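## Task

Move the pieces waiting beside the board onto their squares, as labelled along the board's edge: white king to C1, white pawn to C2, white knight to C4. All other squares must finish with exactly what they started with, every piece on the board must stand upright and lie wholly within its square, and nothing may rely on the robot still holding it at the end.

## Robot and tools

Robot: two arms, left_arm and right_arm, each with six revolute joints and a parallel gripper. Cameras: cam_high (896x504), cam_left_wrist (616x616) and cam_right_wrist (616x616), returned in that order.

Frame: one shared scene frame. The origin sits on the table top midway between the arms, +x reaches out over the table, +z is up, and left_arm is mounted on the +y side. The arm names say nothing about image left or right. Reported hand positions are in metres, orientation as a wxyz quaternion, velocities in m/s and rad/s; the printed hand position may be somewhat off, worse when the arm is stretched far.

Gripper geometry: fingers point along the gripper's +z and close along its x. end_effector_position is the midpoint between the pads; fingertips extend 17.5 mm past it. A flat block juts about 9 cm toward the gripper's -y from the last joint's axis and rotates with it, so watch it near pieces. Turning only the last joint moves the pad midpoint around a 25 mm circle.

Tool execute_actions, argument actions: a list holding one item or nothing. Empty list: only reports the state. An item with rows (1 to 15 rows) and steps (1 to 15, default 15) is a motion; each control step is 1/30 s, one row per step, the final row reused if rows run out. An item with only steps (up to 300) is a wait, counted from the previous result. Optional pictures (boolean) toggles images. A refused call moves nothing.

Each row has exactly 18 numbers covering both arms, even if one is idle: left_arm's six joint targets, then its gripper position, force_limit, speed; then the same nine for right_arm. Joint values are absolute target angles in radians, in this column order: shoulder pan (-6.283 to 6.283), shoulder lift (-6.283 to 6.283), elbow (-3.142 to 3.142), wrist 1, wrist 2, wrist 3 (each -6.283 to 6.283). They are not offsets. A target more than 0.010 rad beyond a range end, and farther out than the last reported angle, is refused; true ends can differ from the listed ones by up to 0.010 rad, and a joint pushed past its true end is clipped there, reported as "joint sent to its limit" (possibly about an earlier action).

Gripper numbers, each in [-1, 1]: position is absolute, +1 fully open (50 mm gap), pads meet near -0.65, and -1 means close until blocked. force_limit sets pad force: about 20 N at -1, 102 N at 0, 185 N at +1 (final force may be up to ~17 % higher). speed sets gap rate: 20 mm/s at -1, 85 at 0, 150 at +1. To keep a gripper unchanged, resend its same three values; a 0 is a real command. New force or speed only applies once position changes by 0.01 or more; to soften a grip, open first.

Motion limits: commands are smoothed, lagging about 0.15 s. Each joint's target is held within a lead of its measured angle (0.292 rad for pan and lift, 0.365 elbow, 0.438 wrists), and if a step would move the hand more than 70 mm, all targets are pulled back. Far targets therefore take several calls. Between calls the arms keep heading to the last row sent until they settle or a step is HELD; the simulation runs on while you think.

Result lines: per-arm pose and velocity; Joint positions and Joint velocities per arm in column order; object_status 0 moving, 1 blocked while opening, 2 blocked while closing (a grip), 3 reached target or pads met (usually nothing held). position_measured in counts: opening ≈ (250 − counts) × 0.202 mm. "joint command not followed" means the clearance check altered or blocked joint targets on some steps; the rest of the row still ran. HELD marks steps where your row was partly or wholly not sent.

Gripping: send -1, hold it, confirm object_status 2. After a -1 force_limit grip, status stays 2 even if the piece slips out, and on a fixed off-centre object the grip fades. Otherwise the fingers reclose by themselves if force drops. Expect occasional brief tugs on held pieces.

Tool zoom_image: camera (one of the three names) and region [x0, y0, x1, y1] in that camera's pixels, origin at top left, at most 504x504; returns a closer view of the latest image.

Tool finished_scene: scene = the current scene's number.

Avoid: knocking pieces or anything off the table (failure); disturbing pieces on other squares; dropping, slamming or shoving. Keep arms from striking or pressing each other. Contact torque at a joint's load limit (pan and lift 287, elbow 130, wrists 48.7 N m, held weight included) or an external force of 150 N halts that arm for 10 s. Holding loads heats motors: MOTOR HOT from 70 °C, and at 85 °C brakes lock the arm until cooled (OVER-TEMPERATURE FAULT). Release pieces gently so they stand upright inside their squares, and move smoothly.

Each tool is called after "Request:" as name([rows], argument=value, ...), one row to a line, values as JSON.

## Session

Request:
execute_actions(actions=[])

Scene clock: 0.00 s of 5200.00 s.
left_arm: end_effector_position=(+0.3788, +0.4949, +0.3222) position_measured=3 object_status=3 end_effector_quat_wxyz=(+0.335, +0.541, +0.758, +0.142) end_effector_velocity=(-0.000, -0.000, -0.001) end_effector_angular_velocity=(+0.002, -0.000, -0.001) | right_arm: end_effector_position=(+0.3586, -0.2945, +0.2508) position_measured=3 object_status=3 end_effector_quat_wxyz=(+0.550, +0.255, -0.634, +0.481) end_effector_velocity=(-0.000, -0.000, +0.000) end_effector_angular_velocity=(+0.000, +0.001, -0.001)
Joint positions: left_arm=[ 1.528 -2.59   2.592 -1.905 -0.89  -1.621] | right_arm=[ 3.67  -1.212  2.06  -0.769 -2.129 -1.193]
Joint velocities: left_arm=[-0.001  0.     0.001 -0.     0.     0.001] | right_arm=[-0.    -0.     0.     0.     0.001 -0.   ]

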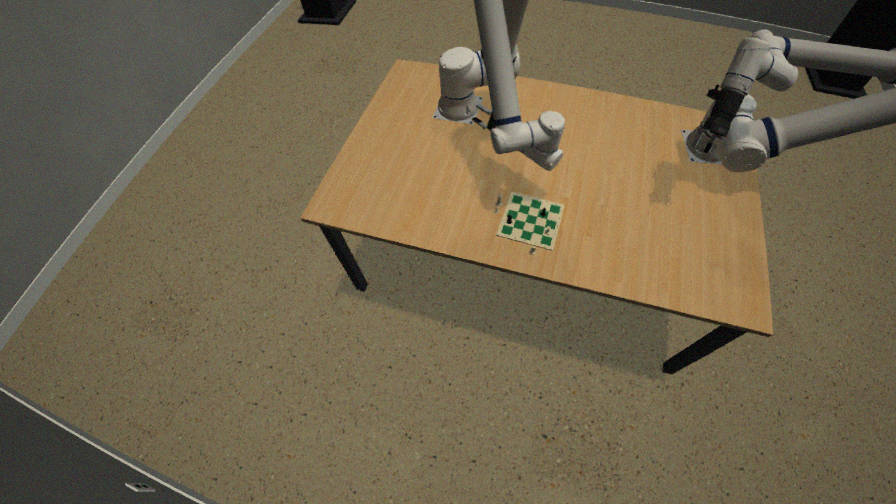

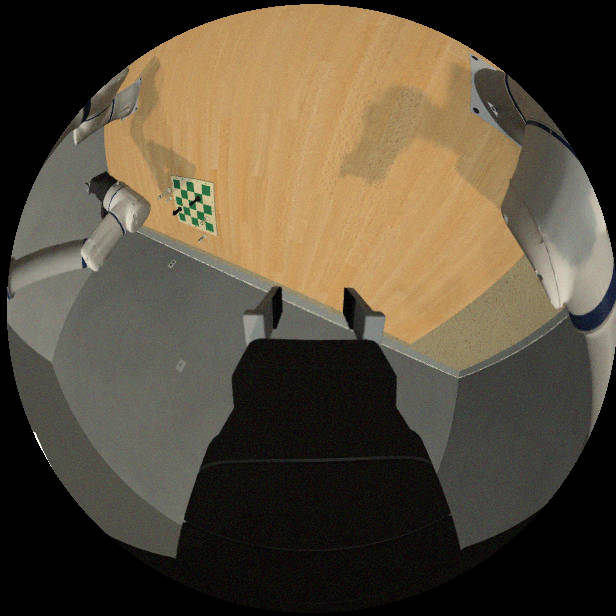

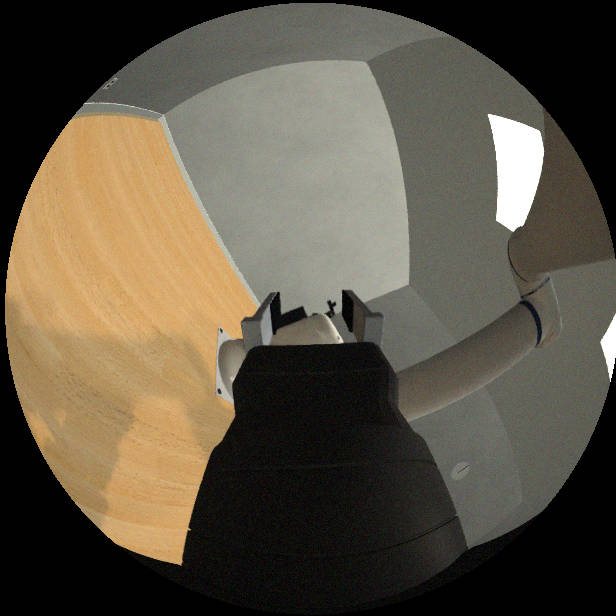

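Request:
execute_actions([
  {"rows":[[1.528,-2.59,2.592,-1.905,-0.89,-1.621,1,0,0,3.67,-1.4,1.85,-2.021,-1.571,-1.0,1,-0.5,0]]},
], pictures=false)

Request:
execute_actions([
  {"steps":90},
])

Request:
zoom_image(camera="cam_high", region=[450,150,620,280])

Scene clock: 5.10 s of 5200.00 s.
left_arm: end_effector_position=(+0.3788, +0.4948, +0.3227) position_measured=3 object_status=3 end_effector_quat_wxyz=(+0.336, +0.541, +0.758, +0.142) end_effector_velocity=(-0.000, -0.000, +0.000) end_effector_angular_velocity=(-0.001, -0.000, -0.000) | right_arm: end_effector_position=(+0.4038, -0.1477, +0.2249) position_measured=3 object_status=3 end_effector_quat_wxyz=(-0.332, -0.050, +0.898, -0.285) end_effector_velocity=(+0.213, +0.286, -0.056) end_effector_angular_velocity=(+0.863, -1.086, -0.458)
Joint positions: left_arm=[ 1.528 -2.59   2.592 -1.905 -0.89  -1.621] | right_arm=[ 3.67  -1.345  1.911 -1.245 -1.746 -1.056]
Joint velocities: left_arm=[-0. -0. -0. -0. -0.  0.] | right_arm=[-0.    -0.151 -0.165 -1.033  0.469  0.15 ]
Steps of this call (steps 1 to 90: nothing new was sent; then 1.60 s passed at rest; steps 91 to 105: all 15 steps of this action). Readings (joint positions | what the end effector reports):
91: left_arm=[1.528 -2.590 2.592 -1.905 -0.890 -1.621] | right_arm=[3.670 -1.212 2.060 -0.770 -2.128 -1.192] | left_arm position_measured=3 object_status=3 | right_arm position_measured=3 object_status=3
92: left_arm=[1.528 -2.590 2.592 -1.905 -0.890 -1.621] | right_arm=[3.670 -1.219 2.053 -0.787 -2.110 -1.185] | left_arm position_measured=3 object_status=3 | right_arm position_measured=3 object_status=3
94: left_arm=[1.528 -2.590 2.592 -1.905 -0.890 -1.621] | right_arm=[3.670 -1.251 2.015 -0.863 -2.035 -1.152] | left_arm position_measured=3 object_status=3 | right_arm position_measured=3 object_status=3
98: left_arm=[1.528 -2.590 2.592 -1.905 -0.890 -1.621] | right_arm=[3.670 -1.297 1.965 -1.001 -1.900 -1.106] | left_arm position_measured=3 object_status=3 | right_arm position_measured=3 object_status=3
105: the state above

Scene clock: 8.10 s of 5200.00 s.
left_arm: end_effector_position=(+0.3788, +0.4948, +0.3227) position_measured=3 object_status=3 end_effector_quat_wxyz=(+0.336, +0.541, +0.758, +0.142) end_effector_velocity=(+0.000, -0.000, +0.001) end_effector_angular_velocity=(-0.001, -0.000, +0.000) | right_arm: end_effector_position=(+0.5994, +0.0302, +0.2574) position_measured=3 object_status=3 end_effector_quat_wxyz=(+0.000, +0.014, +1.000, -0.000) end_effector_velocity=(+0.001, +0.000, -0.001) end_effector_angular_velocity=(-0.001, +0.001, +0.000)
Joint positions: left_arm=[ 1.528 -2.59   2.592 -1.905 -0.89  -1.621] | right_arm=[ 3.67  -1.4    1.85  -2.021 -1.571 -1.   ]
Joint velocities: left_arm=[ 0.     0.    -0.001 -0.     0.    -0.   ] | right_arm=[ 0.     0.002 -0.001  0.    -0.    -0.   ]
Steps of this call (steps 1 to 45: the robot went on to your last target; steps 46 to 90: nothing new was sent). Readings (joint positions | what the end effector reports):
1: left_arm=[1.528 -2.590 2.592 -1.905 -0.890 -1.621] | right_arm=[3.670 -1.350 1.906 -1.280 -1.731 -1.051] | left_arm position_measured=3 object_status=3 | right_arm position_measured=3 object_status=3
2: left_arm=[1.528 -2.590 2.592 -1.905 -0.890 -1.621] | right_arm=[3.670 -1.354 1.901 -1.315 -1.717 -1.047] | left_arm position_measured=3 object_status=3 | right_arm position_measured=3 object_status=3
4: left_arm=[1.528 -2.590 2.592 -1.905 -0.890 -1.621] | right_arm=[3.670 -1.362 1.892 -1.386 -1.692 -1.039] | left_arm position_measured=3 object_status=3 | right_arm position_measured=3 object_status=3
8: left_arm=[1.528 -2.590 2.592 -1.905 -0.890 -1.621] | right_arm=[3.670 -1.374 1.879 -1.529 -1.654 -1.027] | left_arm position_measured=3 object_status=3 | right_arm position_measured=3 object_status=3
90: the state above
All arms were judged still, so your last target was given up. Only a new action makes them travel on or press farther. Fingers that are still opening or closing keep moving.

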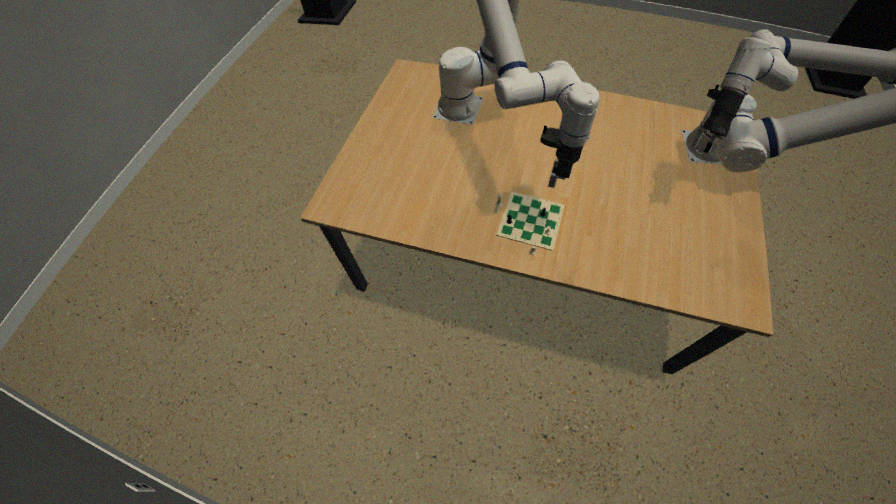

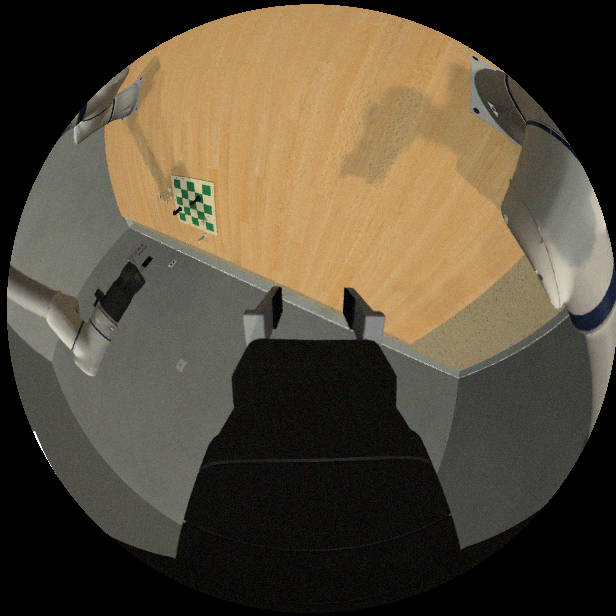

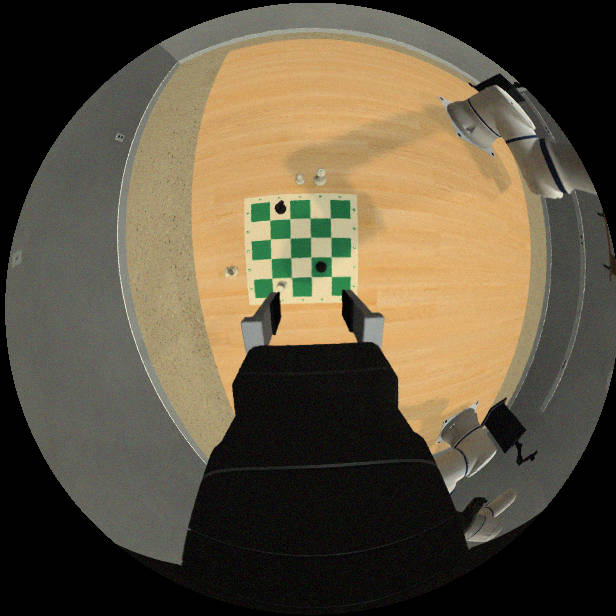

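Region (450, 150, 620, 280) of cam_high's 896x504 image, scaled by 2.965, with more detail than that image has; it fills the top 385 rows of this view, and the rest is white.

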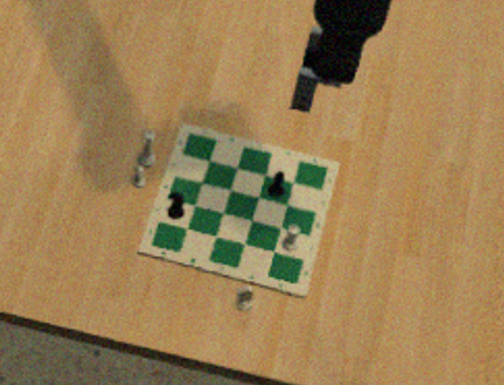

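Request:
zoom_image(camera="cam_right_wrist", region=[215,155,375,315])

Region (215, 155, 375, 315) of cam_right_wrist's 616x616 image, scaled by 3.150, with more detail than that image has.

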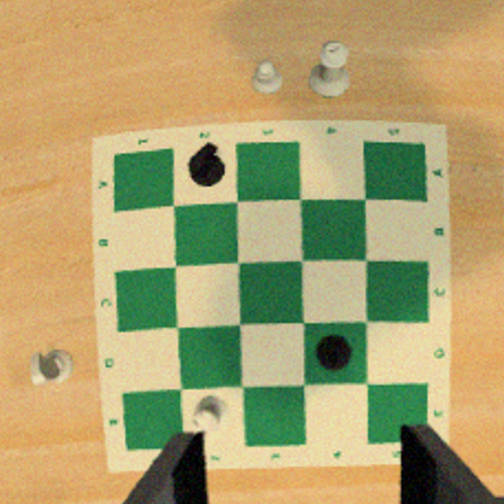

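Request:
execute_actions([
  {"rows":[[1.528,-2.59,2.592,-1.905,-0.89,-1.621,1,0,0,3.4206,-1.4542,2.2308,-2.3476,-1.571,-1.28,1,-0.5,0]]},
], pictures=false)

Request:
execute_actions([
  {"steps":30},
])

Scene clock: 18.47 s of 5200.00 s.
left_arm: end_effector_position=(+0.3788, +0.4948, +0.3227) position_measured=3 object_status=3 end_effector_quat_wxyz=(+0.336, +0.541, +0.758, +0.142) end_effector_velocity=(+0.000, +0.000, -0.000) end_effector_angular_velocity=(+0.000, -0.001, -0.001) | right_arm: end_effector_position=(+0.5975, -0.1072, +0.1495) position_measured=3 object_status=3 end_effector_quat_wxyz=(+0.000, +0.003, +1.000, +0.000) end_effector_velocity=(-0.066, -0.294, -0.221) end_effector_angular_velocity=(-0.001, +0.003, +0.045)
Joint positions: left_arm=[ 1.528 -2.59   2.592 -1.905 -0.89  -1.621] | right_arm=[ 3.492 -1.439  2.121 -2.254 -1.571 -1.199]
Joint velocities: left_arm=[-0.    -0.002  0.001 -0.     0.001  0.002] | right_arm=[-0.39  -0.084  0.597 -0.51   0.    -0.435]
Steps of this call (steps 1 to 90: nothing new was sent; then 6.87 s passed at rest; steps 91 to 105: all 15 steps of this action). Readings (joint positions | what the end effector reports):
91: left_arm=[1.528 -2.590 2.592 -1.905 -0.890 -1.621] | right_arm=[3.670 -1.400 1.850 -2.021 -1.571 -1.000] | left_arm position_measured=3 object_status=3 | right_arm position_measured=3 object_status=3
92: left_arm=[1.528 -2.590 2.592 -1.905 -0.890 -1.621] | right_arm=[3.661 -1.403 1.863 -2.034 -1.571 -1.011] | left_arm position_measured=3 object_status=3 | right_arm position_measured=3 object_status=3
94: left_arm=[1.528 -2.590 2.592 -1.905 -0.890 -1.621] | right_arm=[3.633 -1.408 1.905 -2.069 -1.571 -1.041] | left_arm position_measured=3 object_status=3 | right_arm position_measured=3 object_status=3
98: left_arm=[1.528 -2.590 2.592 -1.905 -0.890 -1.621] | right_arm=[3.583 -1.419 1.982 -2.135 -1.571 -1.098] | left_arm position_measured=3 object_status=3 | right_arm position_measured=3 object_status=3
105: the state above

Scene clock: 19.47 s of 5200.00 s.
left_arm: end_effector_position=(+0.3788, +0.4948, +0.3227) position_measured=3 object_status=3 end_effector_quat_wxyz=(+0.336, +0.541, +0.758, +0.142) end_effector_velocity=(-0.000, -0.000, -0.001) end_effector_angular_velocity=(+0.003, +0.000, -0.002) | right_arm: end_effector_position=(+0.5809, -0.1598, +0.1104) position_measured=3 object_status=3 end_effector_quat_wxyz=(+0.000, -0.001, +1.000, -0.000) end_effector_velocity=(-0.000, -0.000, -0.001) end_effector_angular_velocity=(-0.001, +0.001, -0.000)
Joint positions: left_arm=[ 1.528 -2.59   2.592 -1.905 -0.89  -1.621] | right_arm=[ 3.421 -1.454  2.231 -2.348 -1.571 -1.28 ]
Joint velocities: left_arm=[-0.001  0.     0.001  0.    -0.     0.002] | right_arm=[-0.     0.001  0.001 -0.    -0.    -0.   ]
Steps of this call (steps 1 to 30: the robot went on to your last target). Readings (joint positions | what the end effector reports):
1: left_arm=[1.528 -2.590 2.592 -1.905 -0.890 -1.621] | right_arm=[3.479 -1.441 2.141 -2.271 -1.571 -1.214] | left_arm position_measured=3 object_status=3 | right_arm position_measured=3 object_status=3
2: left_arm=[1.528 -2.590 2.592 -1.905 -0.890 -1.621] | right_arm=[3.466 -1.444 2.161 -2.288 -1.571 -1.229] | left_arm position_measured=3 object_status=3 | right_arm position_measured=3 object_status=3
4: left_arm=[1.528 -2.590 2.592 -1.905 -0.890 -1.621] | right_arm=[3.448 -1.448 2.189 -2.312 -1.571 -1.250] | left_arm position_measured=3 object_status=3 | right_arm position_measured=3 object_status=3
8: left_arm=[1.528 -2.590 2.592 -1.905 -0.890 -1.621] | right_arm=[3.430 -1.452 2.216 -2.335 -1.571 -1.269] | left_arm position_measured=3 object_status=3 | right_arm position_measured=3 object_status=3
30: the state above
All arms were judged still, so your last target was given up. Only a new action makes them travel on or press farther. Fingers that are still opening or closing keep moving.

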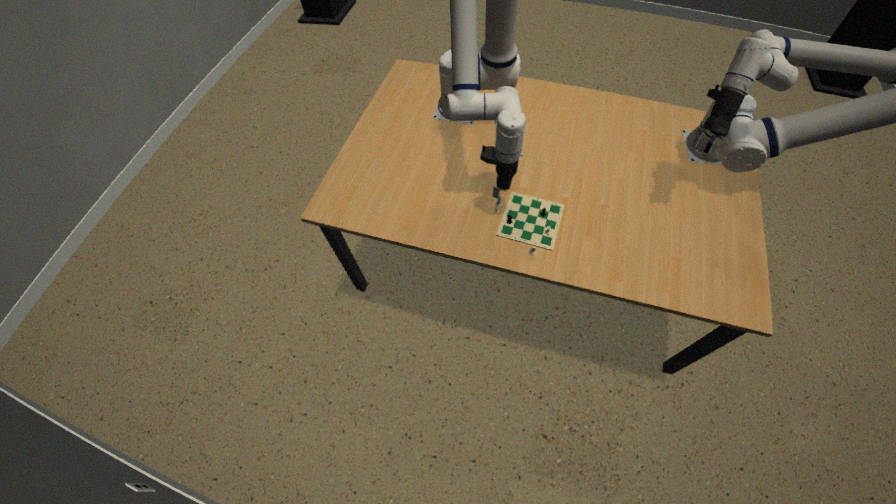

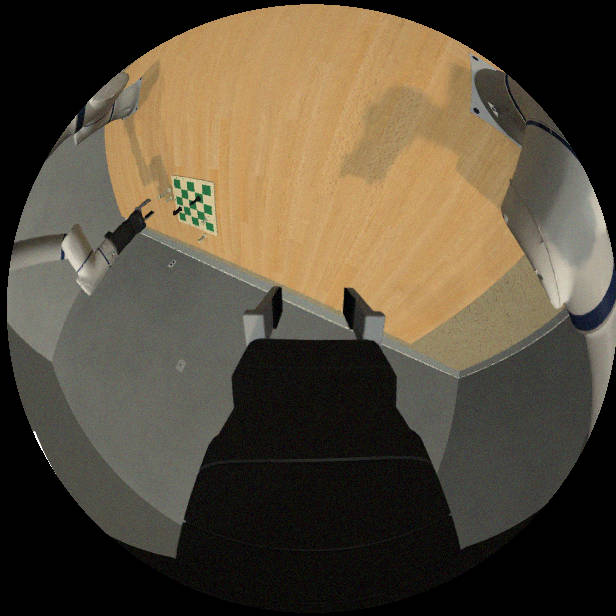

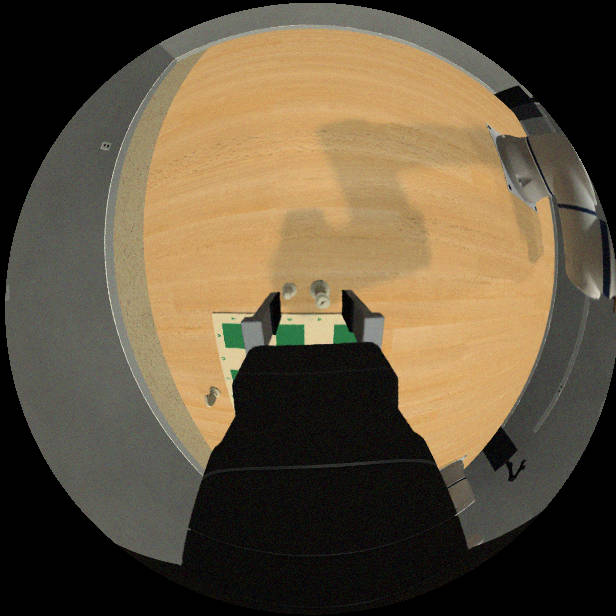

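Request:
execute_actions([
  {"rows":[[1.528,-2.59,2.592,-1.905,-0.89,-1.621,1,0,0,3.4428,-1.456,2.233,-2.348,-1.571,-1.258,0.5,-0.5,0]],"steps":12},
], pictures=false)

Request:
execute_actions([
  {"rows":[[1.528,-2.59,2.592,-1.905,-0.89,-1.621,1,0,0,3.4428,-1.3617,2.2723,-2.4816,-1.571,-1.258,0.5,-0.5,0]]},
])

Request:
zoom_image(camera="cam_right_wrist", region=[230,240,390,360])

Scene clock: 27.80 s of 5200.00 s.
left_arm: end_effector_position=(+0.3788, +0.4948, +0.3227) position_measured=3 object_status=3 end_effector_quat_wxyz=(+0.336, +0.541, +0.758, +0.142) end_effector_velocity=(+0.000, +0.000, -0.001) end_effector_angular_velocity=(+0.001, +0.000, +0.001) | right_arm: end_effector_position=(+0.5726, -0.1494, +0.1103) position_measured=78 object_status=0 end_effector_quat_wxyz=(+0.000, -0.001, +1.000, -0.000) end_effector_velocity=(-0.003, +0.006, +0.001) end_effector_angular_velocity=(+0.001, -0.002, +0.000)
Joint positions: left_arm=[ 1.528 -2.59   2.592 -1.905 -0.89  -1.621] | right_arm=[ 3.441 -1.456  2.233 -2.348 -1.571 -1.259]
Joint velocities: left_arm=[ 0.    -0.     0.001  0.     0.    -0.001] | right_arm=[ 0.011 -0.001 -0.001 -0.     0.     0.01 ]
Steps of this call (steps 1 to 90: nothing new was sent; then 4.93 s passed at rest; steps 91 to 102: all 12 steps of this action). Readings (joint positions | what the end effector reports):
91: left_arm=[1.528 -2.590 2.592 -1.905 -0.890 -1.621] | right_arm=[3.421 -1.454 2.231 -2.348 -1.571 -1.280] | left_arm position_measured=3 object_status=3 | right_arm position_measured=7 object_status=0
92: left_arm=[1.528 -2.590 2.592 -1.905 -0.890 -1.621] | right_arm=[3.424 -1.454 2.231 -2.348 -1.571 -1.277] | left_arm position_measured=3 object_status=3 | right_arm position_measured=21 object_status=0
94: left_arm=[1.528 -2.590 2.592 -1.905 -0.890 -1.621] | right_arm=[3.432 -1.455 2.232 -2.348 -1.571 -1.269] | left_arm position_measured=3 object_status=3 | right_arm position_measured=49 object_status=0
98: left_arm=[1.528 -2.590 2.592 -1.905 -0.890 -1.621] | right_arm=[3.439 -1.456 2.233 -2.348 -1.571 -1.262] | left_arm position_measured=3 object_status=3 | right_arm position_measured=78 object_status=0
102: the state above

Scene clock: 28.30 s of 5200.00 s.
left_arm: end_effector_position=(+0.3788, +0.4948, +0.3227) position_measured=3 object_status=3 end_effector_quat_wxyz=(+0.336, +0.541, +0.758, +0.142) end_effector_velocity=(+0.000, +0.001, -0.001) end_effector_angular_velocity=(+0.001, +0.000, +0.002) | right_arm: end_effector_position=(+0.5724, -0.1487, +0.0521) position_measured=78 object_status=3 end_effector_quat_wxyz=(+0.000, -0.001, +1.000, -0.000) end_effector_velocity=(-0.001, -0.000, -0.014) end_effector_angular_velocity=(+0.000, +0.000, -0.000)
Joint positions: left_arm=[ 1.528 -2.59   2.592 -1.905 -0.89  -1.621] | right_arm=[ 3.443 -1.365  2.271 -2.478 -1.571 -1.258]
Joint velocities: left_arm=[ 0.001  0.     0.002 -0.     0.    -0.001] | right_arm=[ 0.     0.022  0.009 -0.031  0.     0.   ]
Steps of this call (steps 1 to 15: all 15 steps of this action). Readings (joint positions | what the end effector reports):
1: left_arm=[1.528 -2.590 2.592 -1.905 -0.890 -1.621] | right_arm=[3.442 -1.456 2.233 -2.349 -1.571 -1.259] | left_arm position_measured=3 object_status=3 | right_arm position_measured=78 object_status=3
2: left_arm=[1.528 -2.590 2.592 -1.905 -0.890 -1.621] | right_arm=[3.442 -1.445 2.237 -2.365 -1.571 -1.259] | left_arm position_measured=3 object_status=3 | right_arm position_measured=78 object_status=3
4: left_arm=[1.528 -2.590 2.592 -1.905 -0.890 -1.621] | right_arm=[3.442 -1.410 2.253 -2.412 -1.571 -1.258] | left_arm position_measured=3 object_status=3 | right_arm position_measured=78 object_status=3
8: left_arm=[1.528 -2.590 2.592 -1.905 -0.890 -1.621] | right_arm=[3.443 -1.379 2.265 -2.457 -1.571 -1.258] | left_arm position_measured=3 object_status=3 | right_arm position_measured=78 object_status=3
15: the state above

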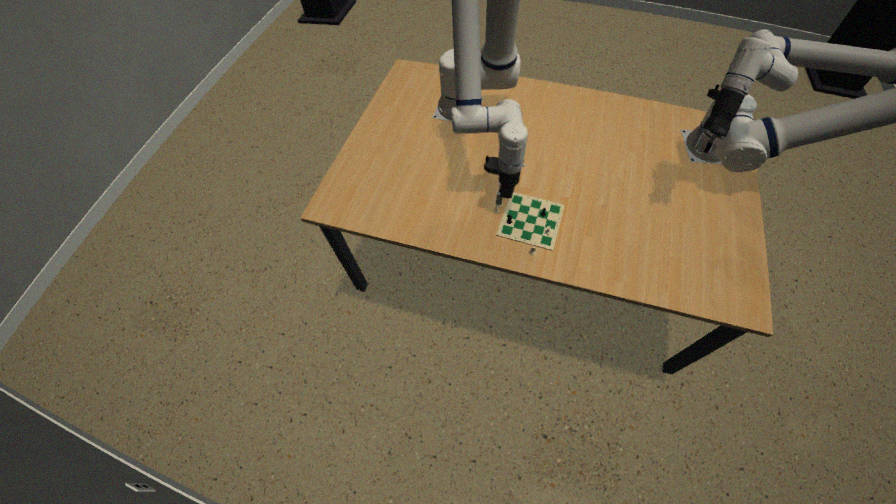

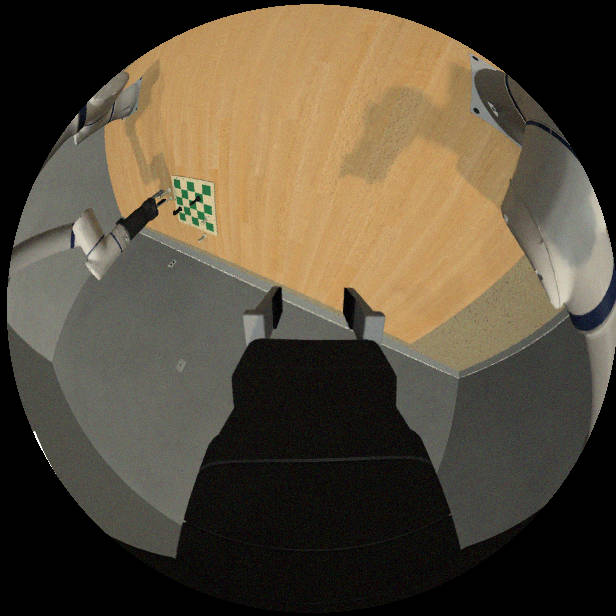

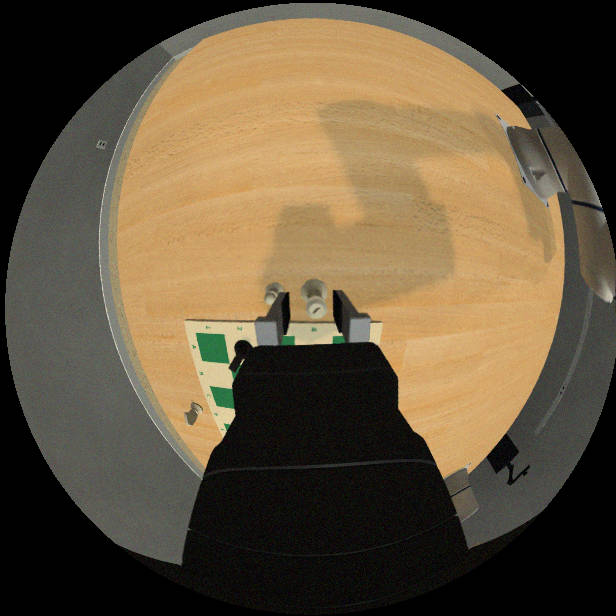

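Region (230, 240, 390, 360) of cam_right_wrist's 616x616 image, scaled by 3.150, with more detail than that image has; it fills the top 378 rows of this view, and the rest is white.

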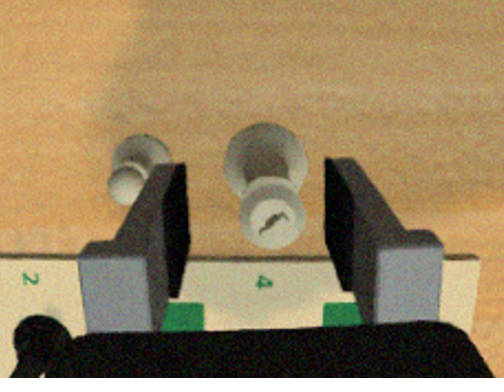

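Request:
execute_actions([
  {"rows":[[1.528,-2.59,2.592,-1.905,-0.89,-1.621,1,0,0,3.4443,-1.358,2.2803,-2.4933,-1.571,-1.258,0.5,-0.5,0]],"steps":10},
], pictures=false)

Request:
execute_actions([
  {"rows":[[1.528,-2.59,2.592,-1.905,-0.89,-1.621,1,0,0,3.4443,-1.358,2.2803,-2.4933,-1.571,-1.258,-1,-0.5,0]]},
], pictures=false)

Request:
execute_actions([
  {"rows":[[1.528,-2.59,2.592,-1.905,-0.89,-1.621,1,0,0,3.4443,-1.47,2.229,-2.33,-1.571,-1.258,-1,-0.5,0]]},
], pictures=false)

Request:
execute_actions([
  {"rows":[[1.528,-2.59,2.592,-1.905,-0.89,-1.621,1,0,0,3.5723,-1.1985,1.886,-2.2585,-1.571,-1.128,-1,-0.5,0]]},
], pictures=false)

Request:
execute_actions([
  {"steps":10},
], pictures=false)

Request:
execute_actions([
  {"rows":[[1.528,-2.59,2.592,-1.905,-0.89,-1.621,1,0,0,3.5723,-1.1403,1.913,-2.3437,-1.571,-1.128,-1,-0.5,0]]},
])

Request:
zoom_image(camera="cam_right_wrist", region=[210,200,410,360])

Scene clock: 38.50 s of 5200.00 s.
left_arm: end_effector_position=(+0.3788, +0.4948, +0.3227) position_measured=3 object_status=3 end_effector_quat_wxyz=(+0.336, +0.541, +0.758, +0.142) end_effector_velocity=(+0.000, +0.000, -0.001) end_effector_angular_velocity=(+0.001, -0.000, +0.001) | right_arm: end_effector_position=(+0.5692, -0.1489, +0.0462) position_measured=78 object_status=3 end_effector_quat_wxyz=(+0.000, -0.002, +1.000, -0.000) end_effector_velocity=(-0.002, -0.000, -0.003) end_effector_angular_velocity=(-0.000, -0.001, +0.001)
Joint positions: left_arm=[ 1.528 -2.59   2.592 -1.905 -0.89  -1.621] | right_arm=[ 3.444 -1.358  2.279 -2.492 -1.571 -1.258]
Joint velocities: left_arm=[ 0.001  0.001  0.     0.     0.001 -0.001] | right_arm=[ 0.001  0.003  0.006 -0.009 -0.001  0.   ]
Steps of this call (steps 1 to 15: the robot went on to your last target; steps 16 to 90: nothing new was sent; then 6.87 s passed at rest; steps 91 to 100: all 10 steps of this action). Readings (joint positions | what the end effector reports):
91: left_arm=[1.528 -2.590 2.592 -1.905 -0.890 -1.621] | right_arm=[3.443 -1.362 2.272 -2.482 -1.571 -1.258] | left_arm position_measured=3 object_status=3 | right_arm position_measured=78 object_status=3
92: left_arm=[1.528 -2.590 2.592 -1.905 -0.890 -1.621] | right_arm=[3.443 -1.361 2.274 -2.484 -1.571 -1.258] | left_arm position_measured=3 object_status=3 | right_arm position_measured=78 object_status=3
94: left_arm=[1.528 -2.590 2.592 -1.905 -0.890 -1.621] | right_arm=[3.444 -1.360 2.277 -2.488 -1.571 -1.258] | left_arm position_measured=3 object_status=3 | right_arm position_measured=78 object_status=3
98: left_arm=[1.528 -2.590 2.592 -1.905 -0.890 -1.621] | right_arm=[3.444 -1.359 2.279 -2.491 -1.571 -1.258] | left_arm position_measured=3 object_status=3 | right_arm position_measured=78 object_status=3
100: the state above

Scene clock: 39.00 s of 5200.00 s.
left_arm: end_effector_position=(+0.3788, +0.4948, +0.3227) position_measured=3 object_status=3 end_effector_quat_wxyz=(+0.336, +0.541, +0.758, +0.142) end_effector_velocity=(-0.000, -0.001, +0.000) end_effector_angular_velocity=(-0.001, +0.000, -0.000) | right_arm: end_effector_position=(+0.5689, -0.1489, +0.0458) position_measured=185 object_status=2 end_effector_quat_wxyz=(+0.000, -0.002, +1.000, -0.000) end_effector_velocity=(+0.000, -0.000, -0.001) end_effector_angular_velocity=(-0.001, +0.001, -0.000)
Joint positions: left_arm=[ 1.528 -2.59   2.592 -1.905 -0.89  -1.621] | right_arm=[ 3.444 -1.358  2.28  -2.493 -1.571 -1.258]
Joint velocities: left_arm=[-0.002  0.001 -0.001  0.     0.    -0.002] | right_arm=[-0.     0.002 -0.001 -0.    -0.001 -0.   ]
Steps of this call (steps 1 to 15: all 15 steps of this action). Readings (joint positions | what the end effector reports):
1: left_arm=[1.528 -2.590 2.592 -1.905 -0.890 -1.621] | right_arm=[3.444 -1.358 2.280 -2.492 -1.571 -1.258] | left_arm position_measured=3 object_status=3 | right_arm position_measured=82 object_status=0
2: left_arm=[1.528 -2.590 2.592 -1.905 -0.890 -1.621] | right_arm=[3.444 -1.358 2.280 -2.493 -1.571 -1.258] | left_arm position_measured=3 object_status=3 | right_arm position_measured=96 object_status=0
4: left_arm=[1.528 -2.590 2.592 -1.905 -0.890 -1.621] | right_arm=[3.444 -1.358 2.280 -2.493 -1.571 -1.258] | left_arm position_measured=3 object_status=3 | right_arm position_measured=124 object_status=0
8: left_arm=[1.528 -2.590 2.592 -1.905 -0.890 -1.621] | right_arm=[3.444 -1.358 2.280 -2.493 -1.571 -1.258] | left_arm position_measured=3 object_status=3 | right_arm position_measured=180 object_status=0
15: the state above

Scene clock: 39.50 s of 5200.00 s.
left_arm: end_effector_position=(+0.3788, +0.4948, +0.3227) position_measured=3 object_status=3 end_effector_quat_wxyz=(+0.336, +0.541, +0.758, +0.142) end_effector_velocity=(-0.000, +0.000, +0.000) end_effector_angular_velocity=(-0.001, -0.000, +0.000) | right_arm: end_effector_position=(+0.5702, -0.1484, +0.1163) position_measured=185 object_status=2 end_effector_quat_wxyz=(+0.000, -0.002, +1.000, -0.000) end_effector_velocity=(-0.001, -0.000, +0.018) end_effector_angular_velocity=(-0.000, +0.001, -0.001)
Joint positions: left_arm=[ 1.528 -2.59   2.592 -1.905 -0.89  -1.621] | right_arm=[ 3.444 -1.466  2.231 -2.335 -1.571 -1.258]
Joint velocities: left_arm=[-0.    -0.001  0.     0.     0.    -0.001] | right_arm=[ 0.    -0.026 -0.012  0.039  0.     0.001]
Steps of this call (steps 1 to 15: all 15 steps of this action). Readings (joint positions | what the end effector reports):
1: left_arm=[1.528 -2.590 2.592 -1.905 -0.890 -1.621] | right_arm=[3.444 -1.358 2.280 -2.493 -1.571 -1.258] | left_arm position_measured=3 object_status=3 | right_arm position_measured=185 object_status=2
2: left_arm=[1.528 -2.590 2.592 -1.905 -0.890 -1.621] | right_arm=[3.444 -1.369 2.277 -2.476 -1.571 -1.258] | left_arm position_measured=3 object_status=3 | right_arm position_measured=185 object_status=2
4: left_arm=[1.528 -2.590 2.592 -1.905 -0.890 -1.621] | right_arm=[3.444 -1.409 2.256 -2.419 -1.571 -1.258] | left_arm position_measured=3 object_status=3 | right_arm position_measured=185 object_status=2
8: left_arm=[1.528 -2.590 2.592 -1.905 -0.890 -1.621] | right_arm=[3.444 -1.449 2.239 -2.361 -1.571 -1.258] | left_arm position_measured=3 object_status=3 | right_arm position_measured=185 object_status=2
15: the state above

Scene clock: 40.00 s of 5200.00 s.
left_arm: end_effector_position=(+0.3788, +0.4948, +0.3227) position_measured=3 object_status=3 end_effector_quat_wxyz=(+0.336, +0.541, +0.758, +0.142) end_effector_velocity=(-0.000, -0.001, +0.001) end_effector_angular_velocity=(-0.003, -0.001, -0.002) | right_arm: end_effector_position=(+0.6778, -0.0256, +0.1134) position_measured=185 object_status=2 end_effector_quat_wxyz=(+0.000, -0.001, +1.000, -0.000) end_effector_velocity=(+0.103, +0.155, -0.025) end_effector_angular_velocity=(-0.002, +0.005, -0.000)
Joint positions: left_arm=[ 1.528 -2.59   2.592 -1.905 -0.89  -1.621] | right_arm=[ 3.556 -1.234  1.931 -2.268 -1.571 -1.145]
Joint velocities: left_arm=[-0.002 -0.001 -0.    -0.001  0.    -0.   ] | right_arm=[ 0.129  0.27  -0.341  0.077  0.     0.129]
Steps of this call (steps 1 to 15: all 15 steps of this action). Readings (joint positions | what the end effector reports):
1: left_arm=[1.528 -2.590 2.592 -1.905 -0.890 -1.621] | right_arm=[3.445 -1.467 2.230 -2.334 -1.571 -1.258] | left_arm position_measured=3 object_status=3 | right_arm position_measured=185 object_status=2
2: left_arm=[1.528 -2.590 2.592 -1.905 -0.890 -1.621] | right_arm=[3.450 -1.457 2.216 -2.330 -1.571 -1.252] | left_arm position_measured=3 object_status=3 | right_arm position_measured=185 object_status=2
4: left_arm=[1.528 -2.590 2.592 -1.905 -0.890 -1.621] | right_arm=[3.468 -1.418 2.166 -2.320 -1.571 -1.234] | left_arm position_measured=3 object_status=3 | right_arm position_measured=185 object_status=2
8: left_arm=[1.528 -2.590 2.592 -1.905 -0.890 -1.621] | right_arm=[3.502 -1.346 2.075 -2.300 -1.571 -1.199] | left_arm position_measured=3 object_status=3 | right_arm position_measured=185 object_status=2
15: the state above

Scene clock: 40.33 s of 5200.00 s.
left_arm: end_effector_position=(+0.3788, +0.4948, +0.3227) position_measured=3 object_status=3 end_effector_quat_wxyz=(+0.336, +0.541, +0.758, +0.142) end_effector_velocity=(-0.000, -0.000, +0.001) end_effector_angular_velocity=(-0.001, +0.001, -0.001) | right_arm: end_effector_position=(+0.6903, -0.0067, +0.1105) position_measured=185 object_status=2 end_effector_quat_wxyz=(+0.000, -0.001, +1.000, -0.000) end_effector_velocity=(+0.008, +0.012, -0.003) end_effector_angular_velocity=(+0.000, +0.002, -0.001)
Joint positions: left_arm=[ 1.528 -2.59   2.592 -1.905 -0.89  -1.621] | right_arm=[ 3.571 -1.201  1.889 -2.259 -1.571 -1.129]
Joint velocities: left_arm=[-0.     0.    -0.001 -0.    -0.001  0.   ] | right_arm=[ 0.01   0.023 -0.027  0.006  0.001  0.01 ]
Steps of this call (steps 1 to 10: the robot went on to your last target). Readings (joint positions | what the end effector reports):
1: left_arm=[1.528 -2.590 2.592 -1.905 -0.890 -1.621] | right_arm=[3.559 -1.226 1.921 -2.266 -1.571 -1.141] | left_arm position_measured=3 object_status=3 | right_arm position_measured=185 object_status=2
2: left_arm=[1.528 -2.590 2.592 -1.905 -0.890 -1.621] | right_arm=[3.562 -1.219 1.913 -2.264 -1.571 -1.138] | left_arm position_measured=3 object_status=3 | right_arm position_measured=185 object_status=2
4: left_arm=[1.528 -2.590 2.592 -1.905 -0.890 -1.621] | right_arm=[3.566 -1.211 1.902 -2.262 -1.571 -1.134] | left_arm position_measured=3 object_status=3 | right_arm position_measured=185 object_status=2
8: left_arm=[1.528 -2.590 2.592 -1.905 -0.890 -1.621] | right_arm=[3.570 -1.203 1.892 -2.260 -1.571 -1.130] | left_arm position_measured=3 object_status=3 | right_arm position_measured=185 object_status=2
10: the state above

Scene clock: 40.83 s of 5200.00 s.
left_arm: end_effector_position=(+0.3788, +0.4948, +0.3227) position_measured=3 object_status=3 end_effector_quat_wxyz=(+0.336, +0.541, +0.758, +0.142) end_effector_velocity=(-0.000, -0.001, +0.000) end_effector_angular_velocity=(-0.002, +0.001, -0.001) | right_arm: end_effector_position=(+0.6918, -0.0049, +0.0615) position_measured=185 object_status=2 end_effector_quat_wxyz=(+0.000, -0.001, +1.000, -0.000) end_effector_velocity=(+0.000, +0.000, -0.010) end_effector_angular_velocity=(+0.001, -0.000, -0.000)
Joint positions: left_arm=[ 1.528 -2.59   2.592 -1.905 -0.89  -1.621] | right_arm=[ 3.572 -1.142  1.912 -2.341 -1.571 -1.128]
Joint velocities: left_arm=[-0.001 -0.     0.    -0.001 -0.001 -0.001] | right_arm=[ 0.     0.013  0.005 -0.018  0.     0.   ]
Steps of this call (steps 1 to 15: all 15 steps of this action). Readings (joint positions | what the end effector reports):
1: left_arm=[1.528 -2.590 2.592 -1.905 -0.890 -1.621] | right_arm=[3.571 -1.200 1.889 -2.259 -1.571 -1.129] | left_arm position_measured=3 object_status=3 | right_arm position_measured=185 object_status=2
2: left_arm=[1.528 -2.590 2.592 -1.905 -0.890 -1.621] | right_arm=[3.572 -1.191 1.891 -2.274 -1.571 -1.129] | left_arm position_measured=3 object_status=3 | right_arm position_measured=185 object_status=2
4: left_arm=[1.528 -2.590 2.592 -1.905 -0.890 -1.621] | right_arm=[3.572 -1.169 1.902 -2.302 -1.571 -1.128] | left_arm position_measured=3 object_status=3 | right_arm position_measured=185 object_status=2
8: left_arm=[1.528 -2.590 2.592 -1.905 -0.890 -1.621] | right_arm=[3.572 -1.151 1.909 -2.329 -1.571 -1.128] | left_arm position_measured=3 object_status=3 | right_arm position_measured=185 object_status=2
15: the state above

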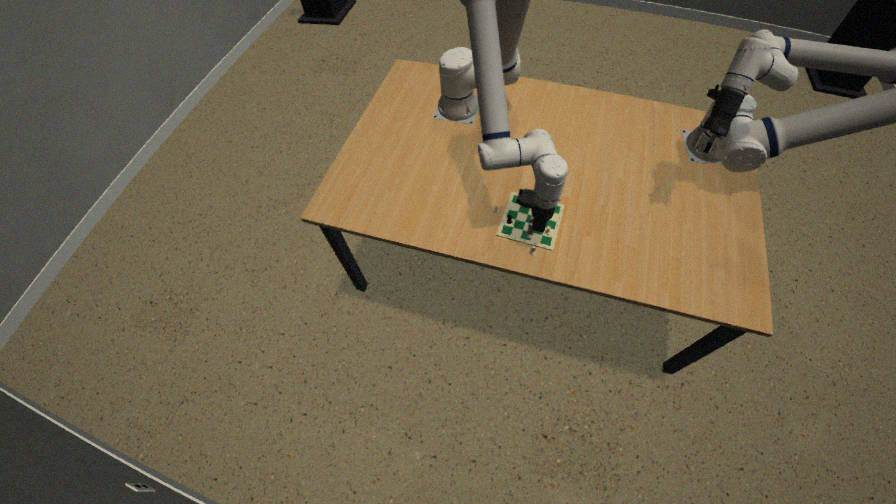

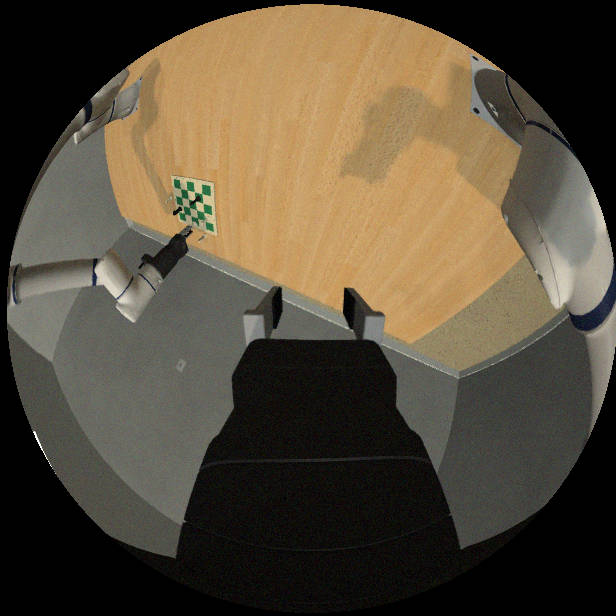

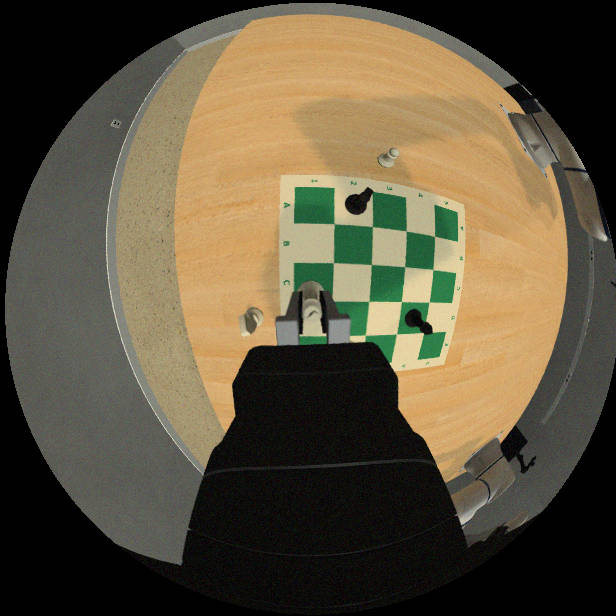

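Region (210, 200, 410, 360) of cam_right_wrist's 616x616 image, scaled by 2.520, with more detail than that image has; it fills the top 403 rows of this view, and the rest is white.

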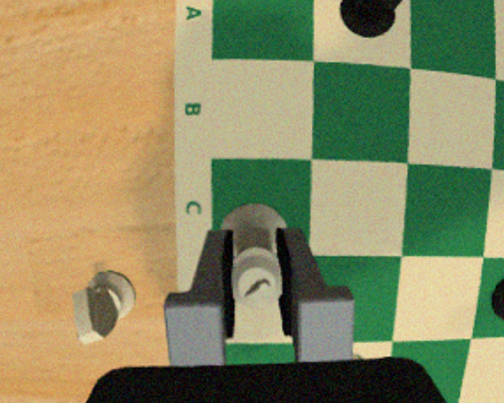

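Request:
execute_actions([
  {"rows":[[1.528,-2.59,2.592,-1.905,-0.89,-1.621,1,0,0,3.5608,-1.1391,1.9355,-2.3674,-1.571,-1.14,-1,-0.5,0]]},
])

Request:
zoom_image(camera="cam_high", region=[480,180,580,270])

Scene clock: 44.20 s of 5200.00 s.
left_arm: end_effector_position=(+0.3788, +0.4948, +0.3227) position_measured=3 object_status=3 end_effector_quat_wxyz=(+0.336, +0.541, +0.758, +0.142) end_effector_velocity=(-0.000, -0.000, +0.001) end_effector_angular_velocity=(-0.003, -0.000, +0.001) | right_arm: end_effector_position=(+0.6895, -0.0156, +0.0504) position_measured=185 object_status=2 end_effector_quat_wxyz=(+0.000, -0.001, +1.000, -0.000) end_effector_velocity=(-0.000, -0.003, -0.001) end_effector_angular_velocity=(-0.001, -0.001, -0.000)
Joint positions: left_arm=[ 1.528 -2.59   2.592 -1.905 -0.89  -1.621] | right_arm=[ 3.561 -1.139  1.935 -2.367 -1.571 -1.14 ]
Joint velocities: left_arm=[-0.    -0.001 -0.001 -0.     0.    -0.002] | right_arm=[-0.003 -0.001  0.005 -0.005 -0.001 -0.002]
Steps of this call (steps 1 to 15: the robot went on to your last target; steps 16 to 86: nothing new was sent; steps 87 to 101: all 15 steps of this action). Readings (joint positions | what the end effector reports):
87: left_arm=[1.528 -2.590 2.592 -1.905 -0.890 -1.621] | right_arm=[3.572 -1.140 1.913 -2.344 -1.571 -1.128] | left_arm position_measured=3 object_status=3 | right_arm position_measured=185 object_status=2
88: left_arm=[1.528 -2.590 2.592 -1.905 -0.890 -1.621] | right_arm=[3.570 -1.140 1.916 -2.348 -1.571 -1.130] | left_arm position_measured=3 object_status=3 | right_arm position_measured=185 object_status=2
90: left_arm=[1.528 -2.590 2.592 -1.905 -0.890 -1.621] | right_arm=[3.566 -1.140 1.925 -2.356 -1.571 -1.134] | left_arm position_measured=3 object_status=3 | right_arm position_measured=185 object_status=2
94: left_arm=[1.528 -2.590 2.592 -1.905 -0.890 -1.621] | right_arm=[3.563 -1.139 1.932 -2.363 -1.571 -1.138] | left_arm position_measured=3 object_status=3 | right_arm position_measured=185 object_status=2
101: the state above

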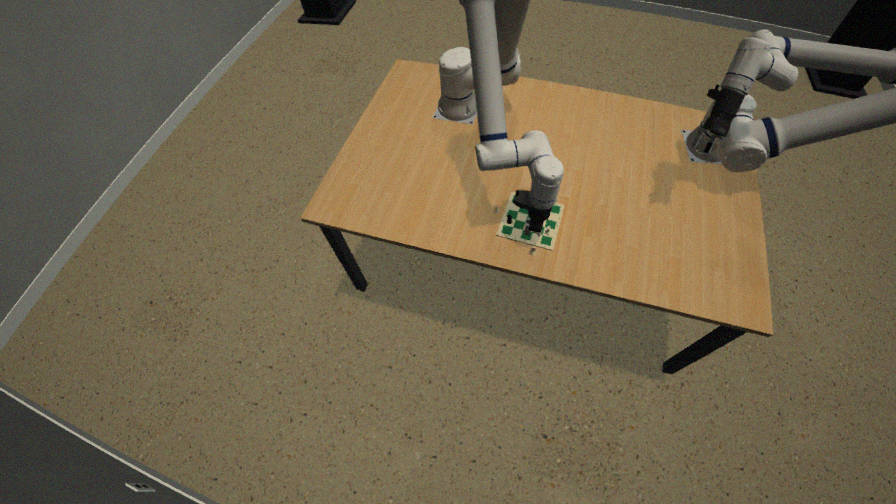

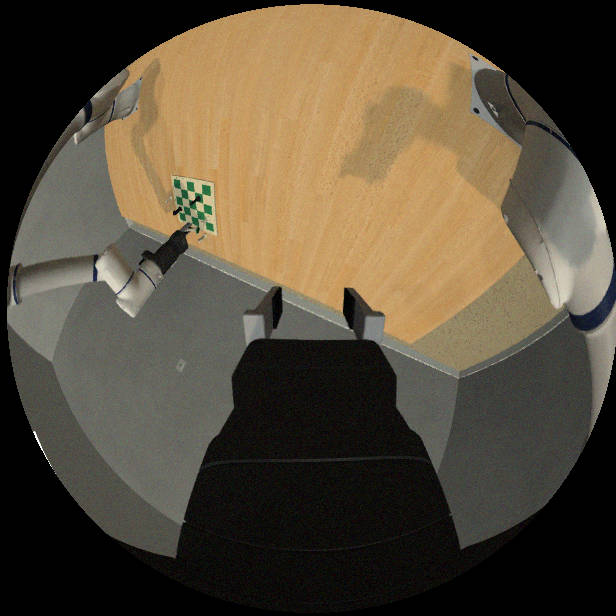

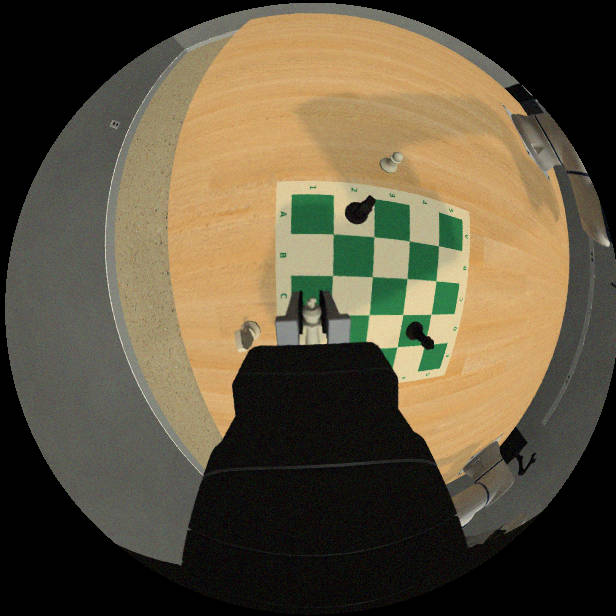

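Region (480, 180, 580, 270) of cam_high's 896x504 image, scaled by 5.040, with more detail than that image has; it fills the top 454 rows of this view, and the rest is white.

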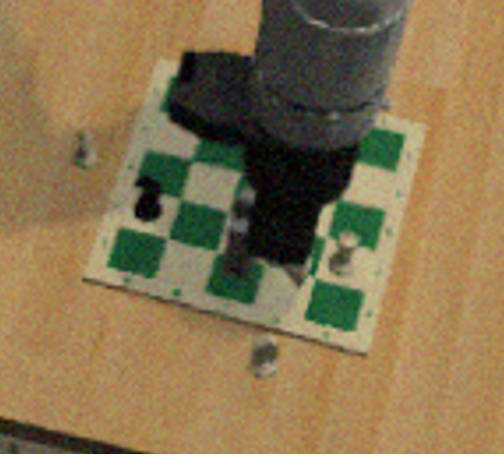

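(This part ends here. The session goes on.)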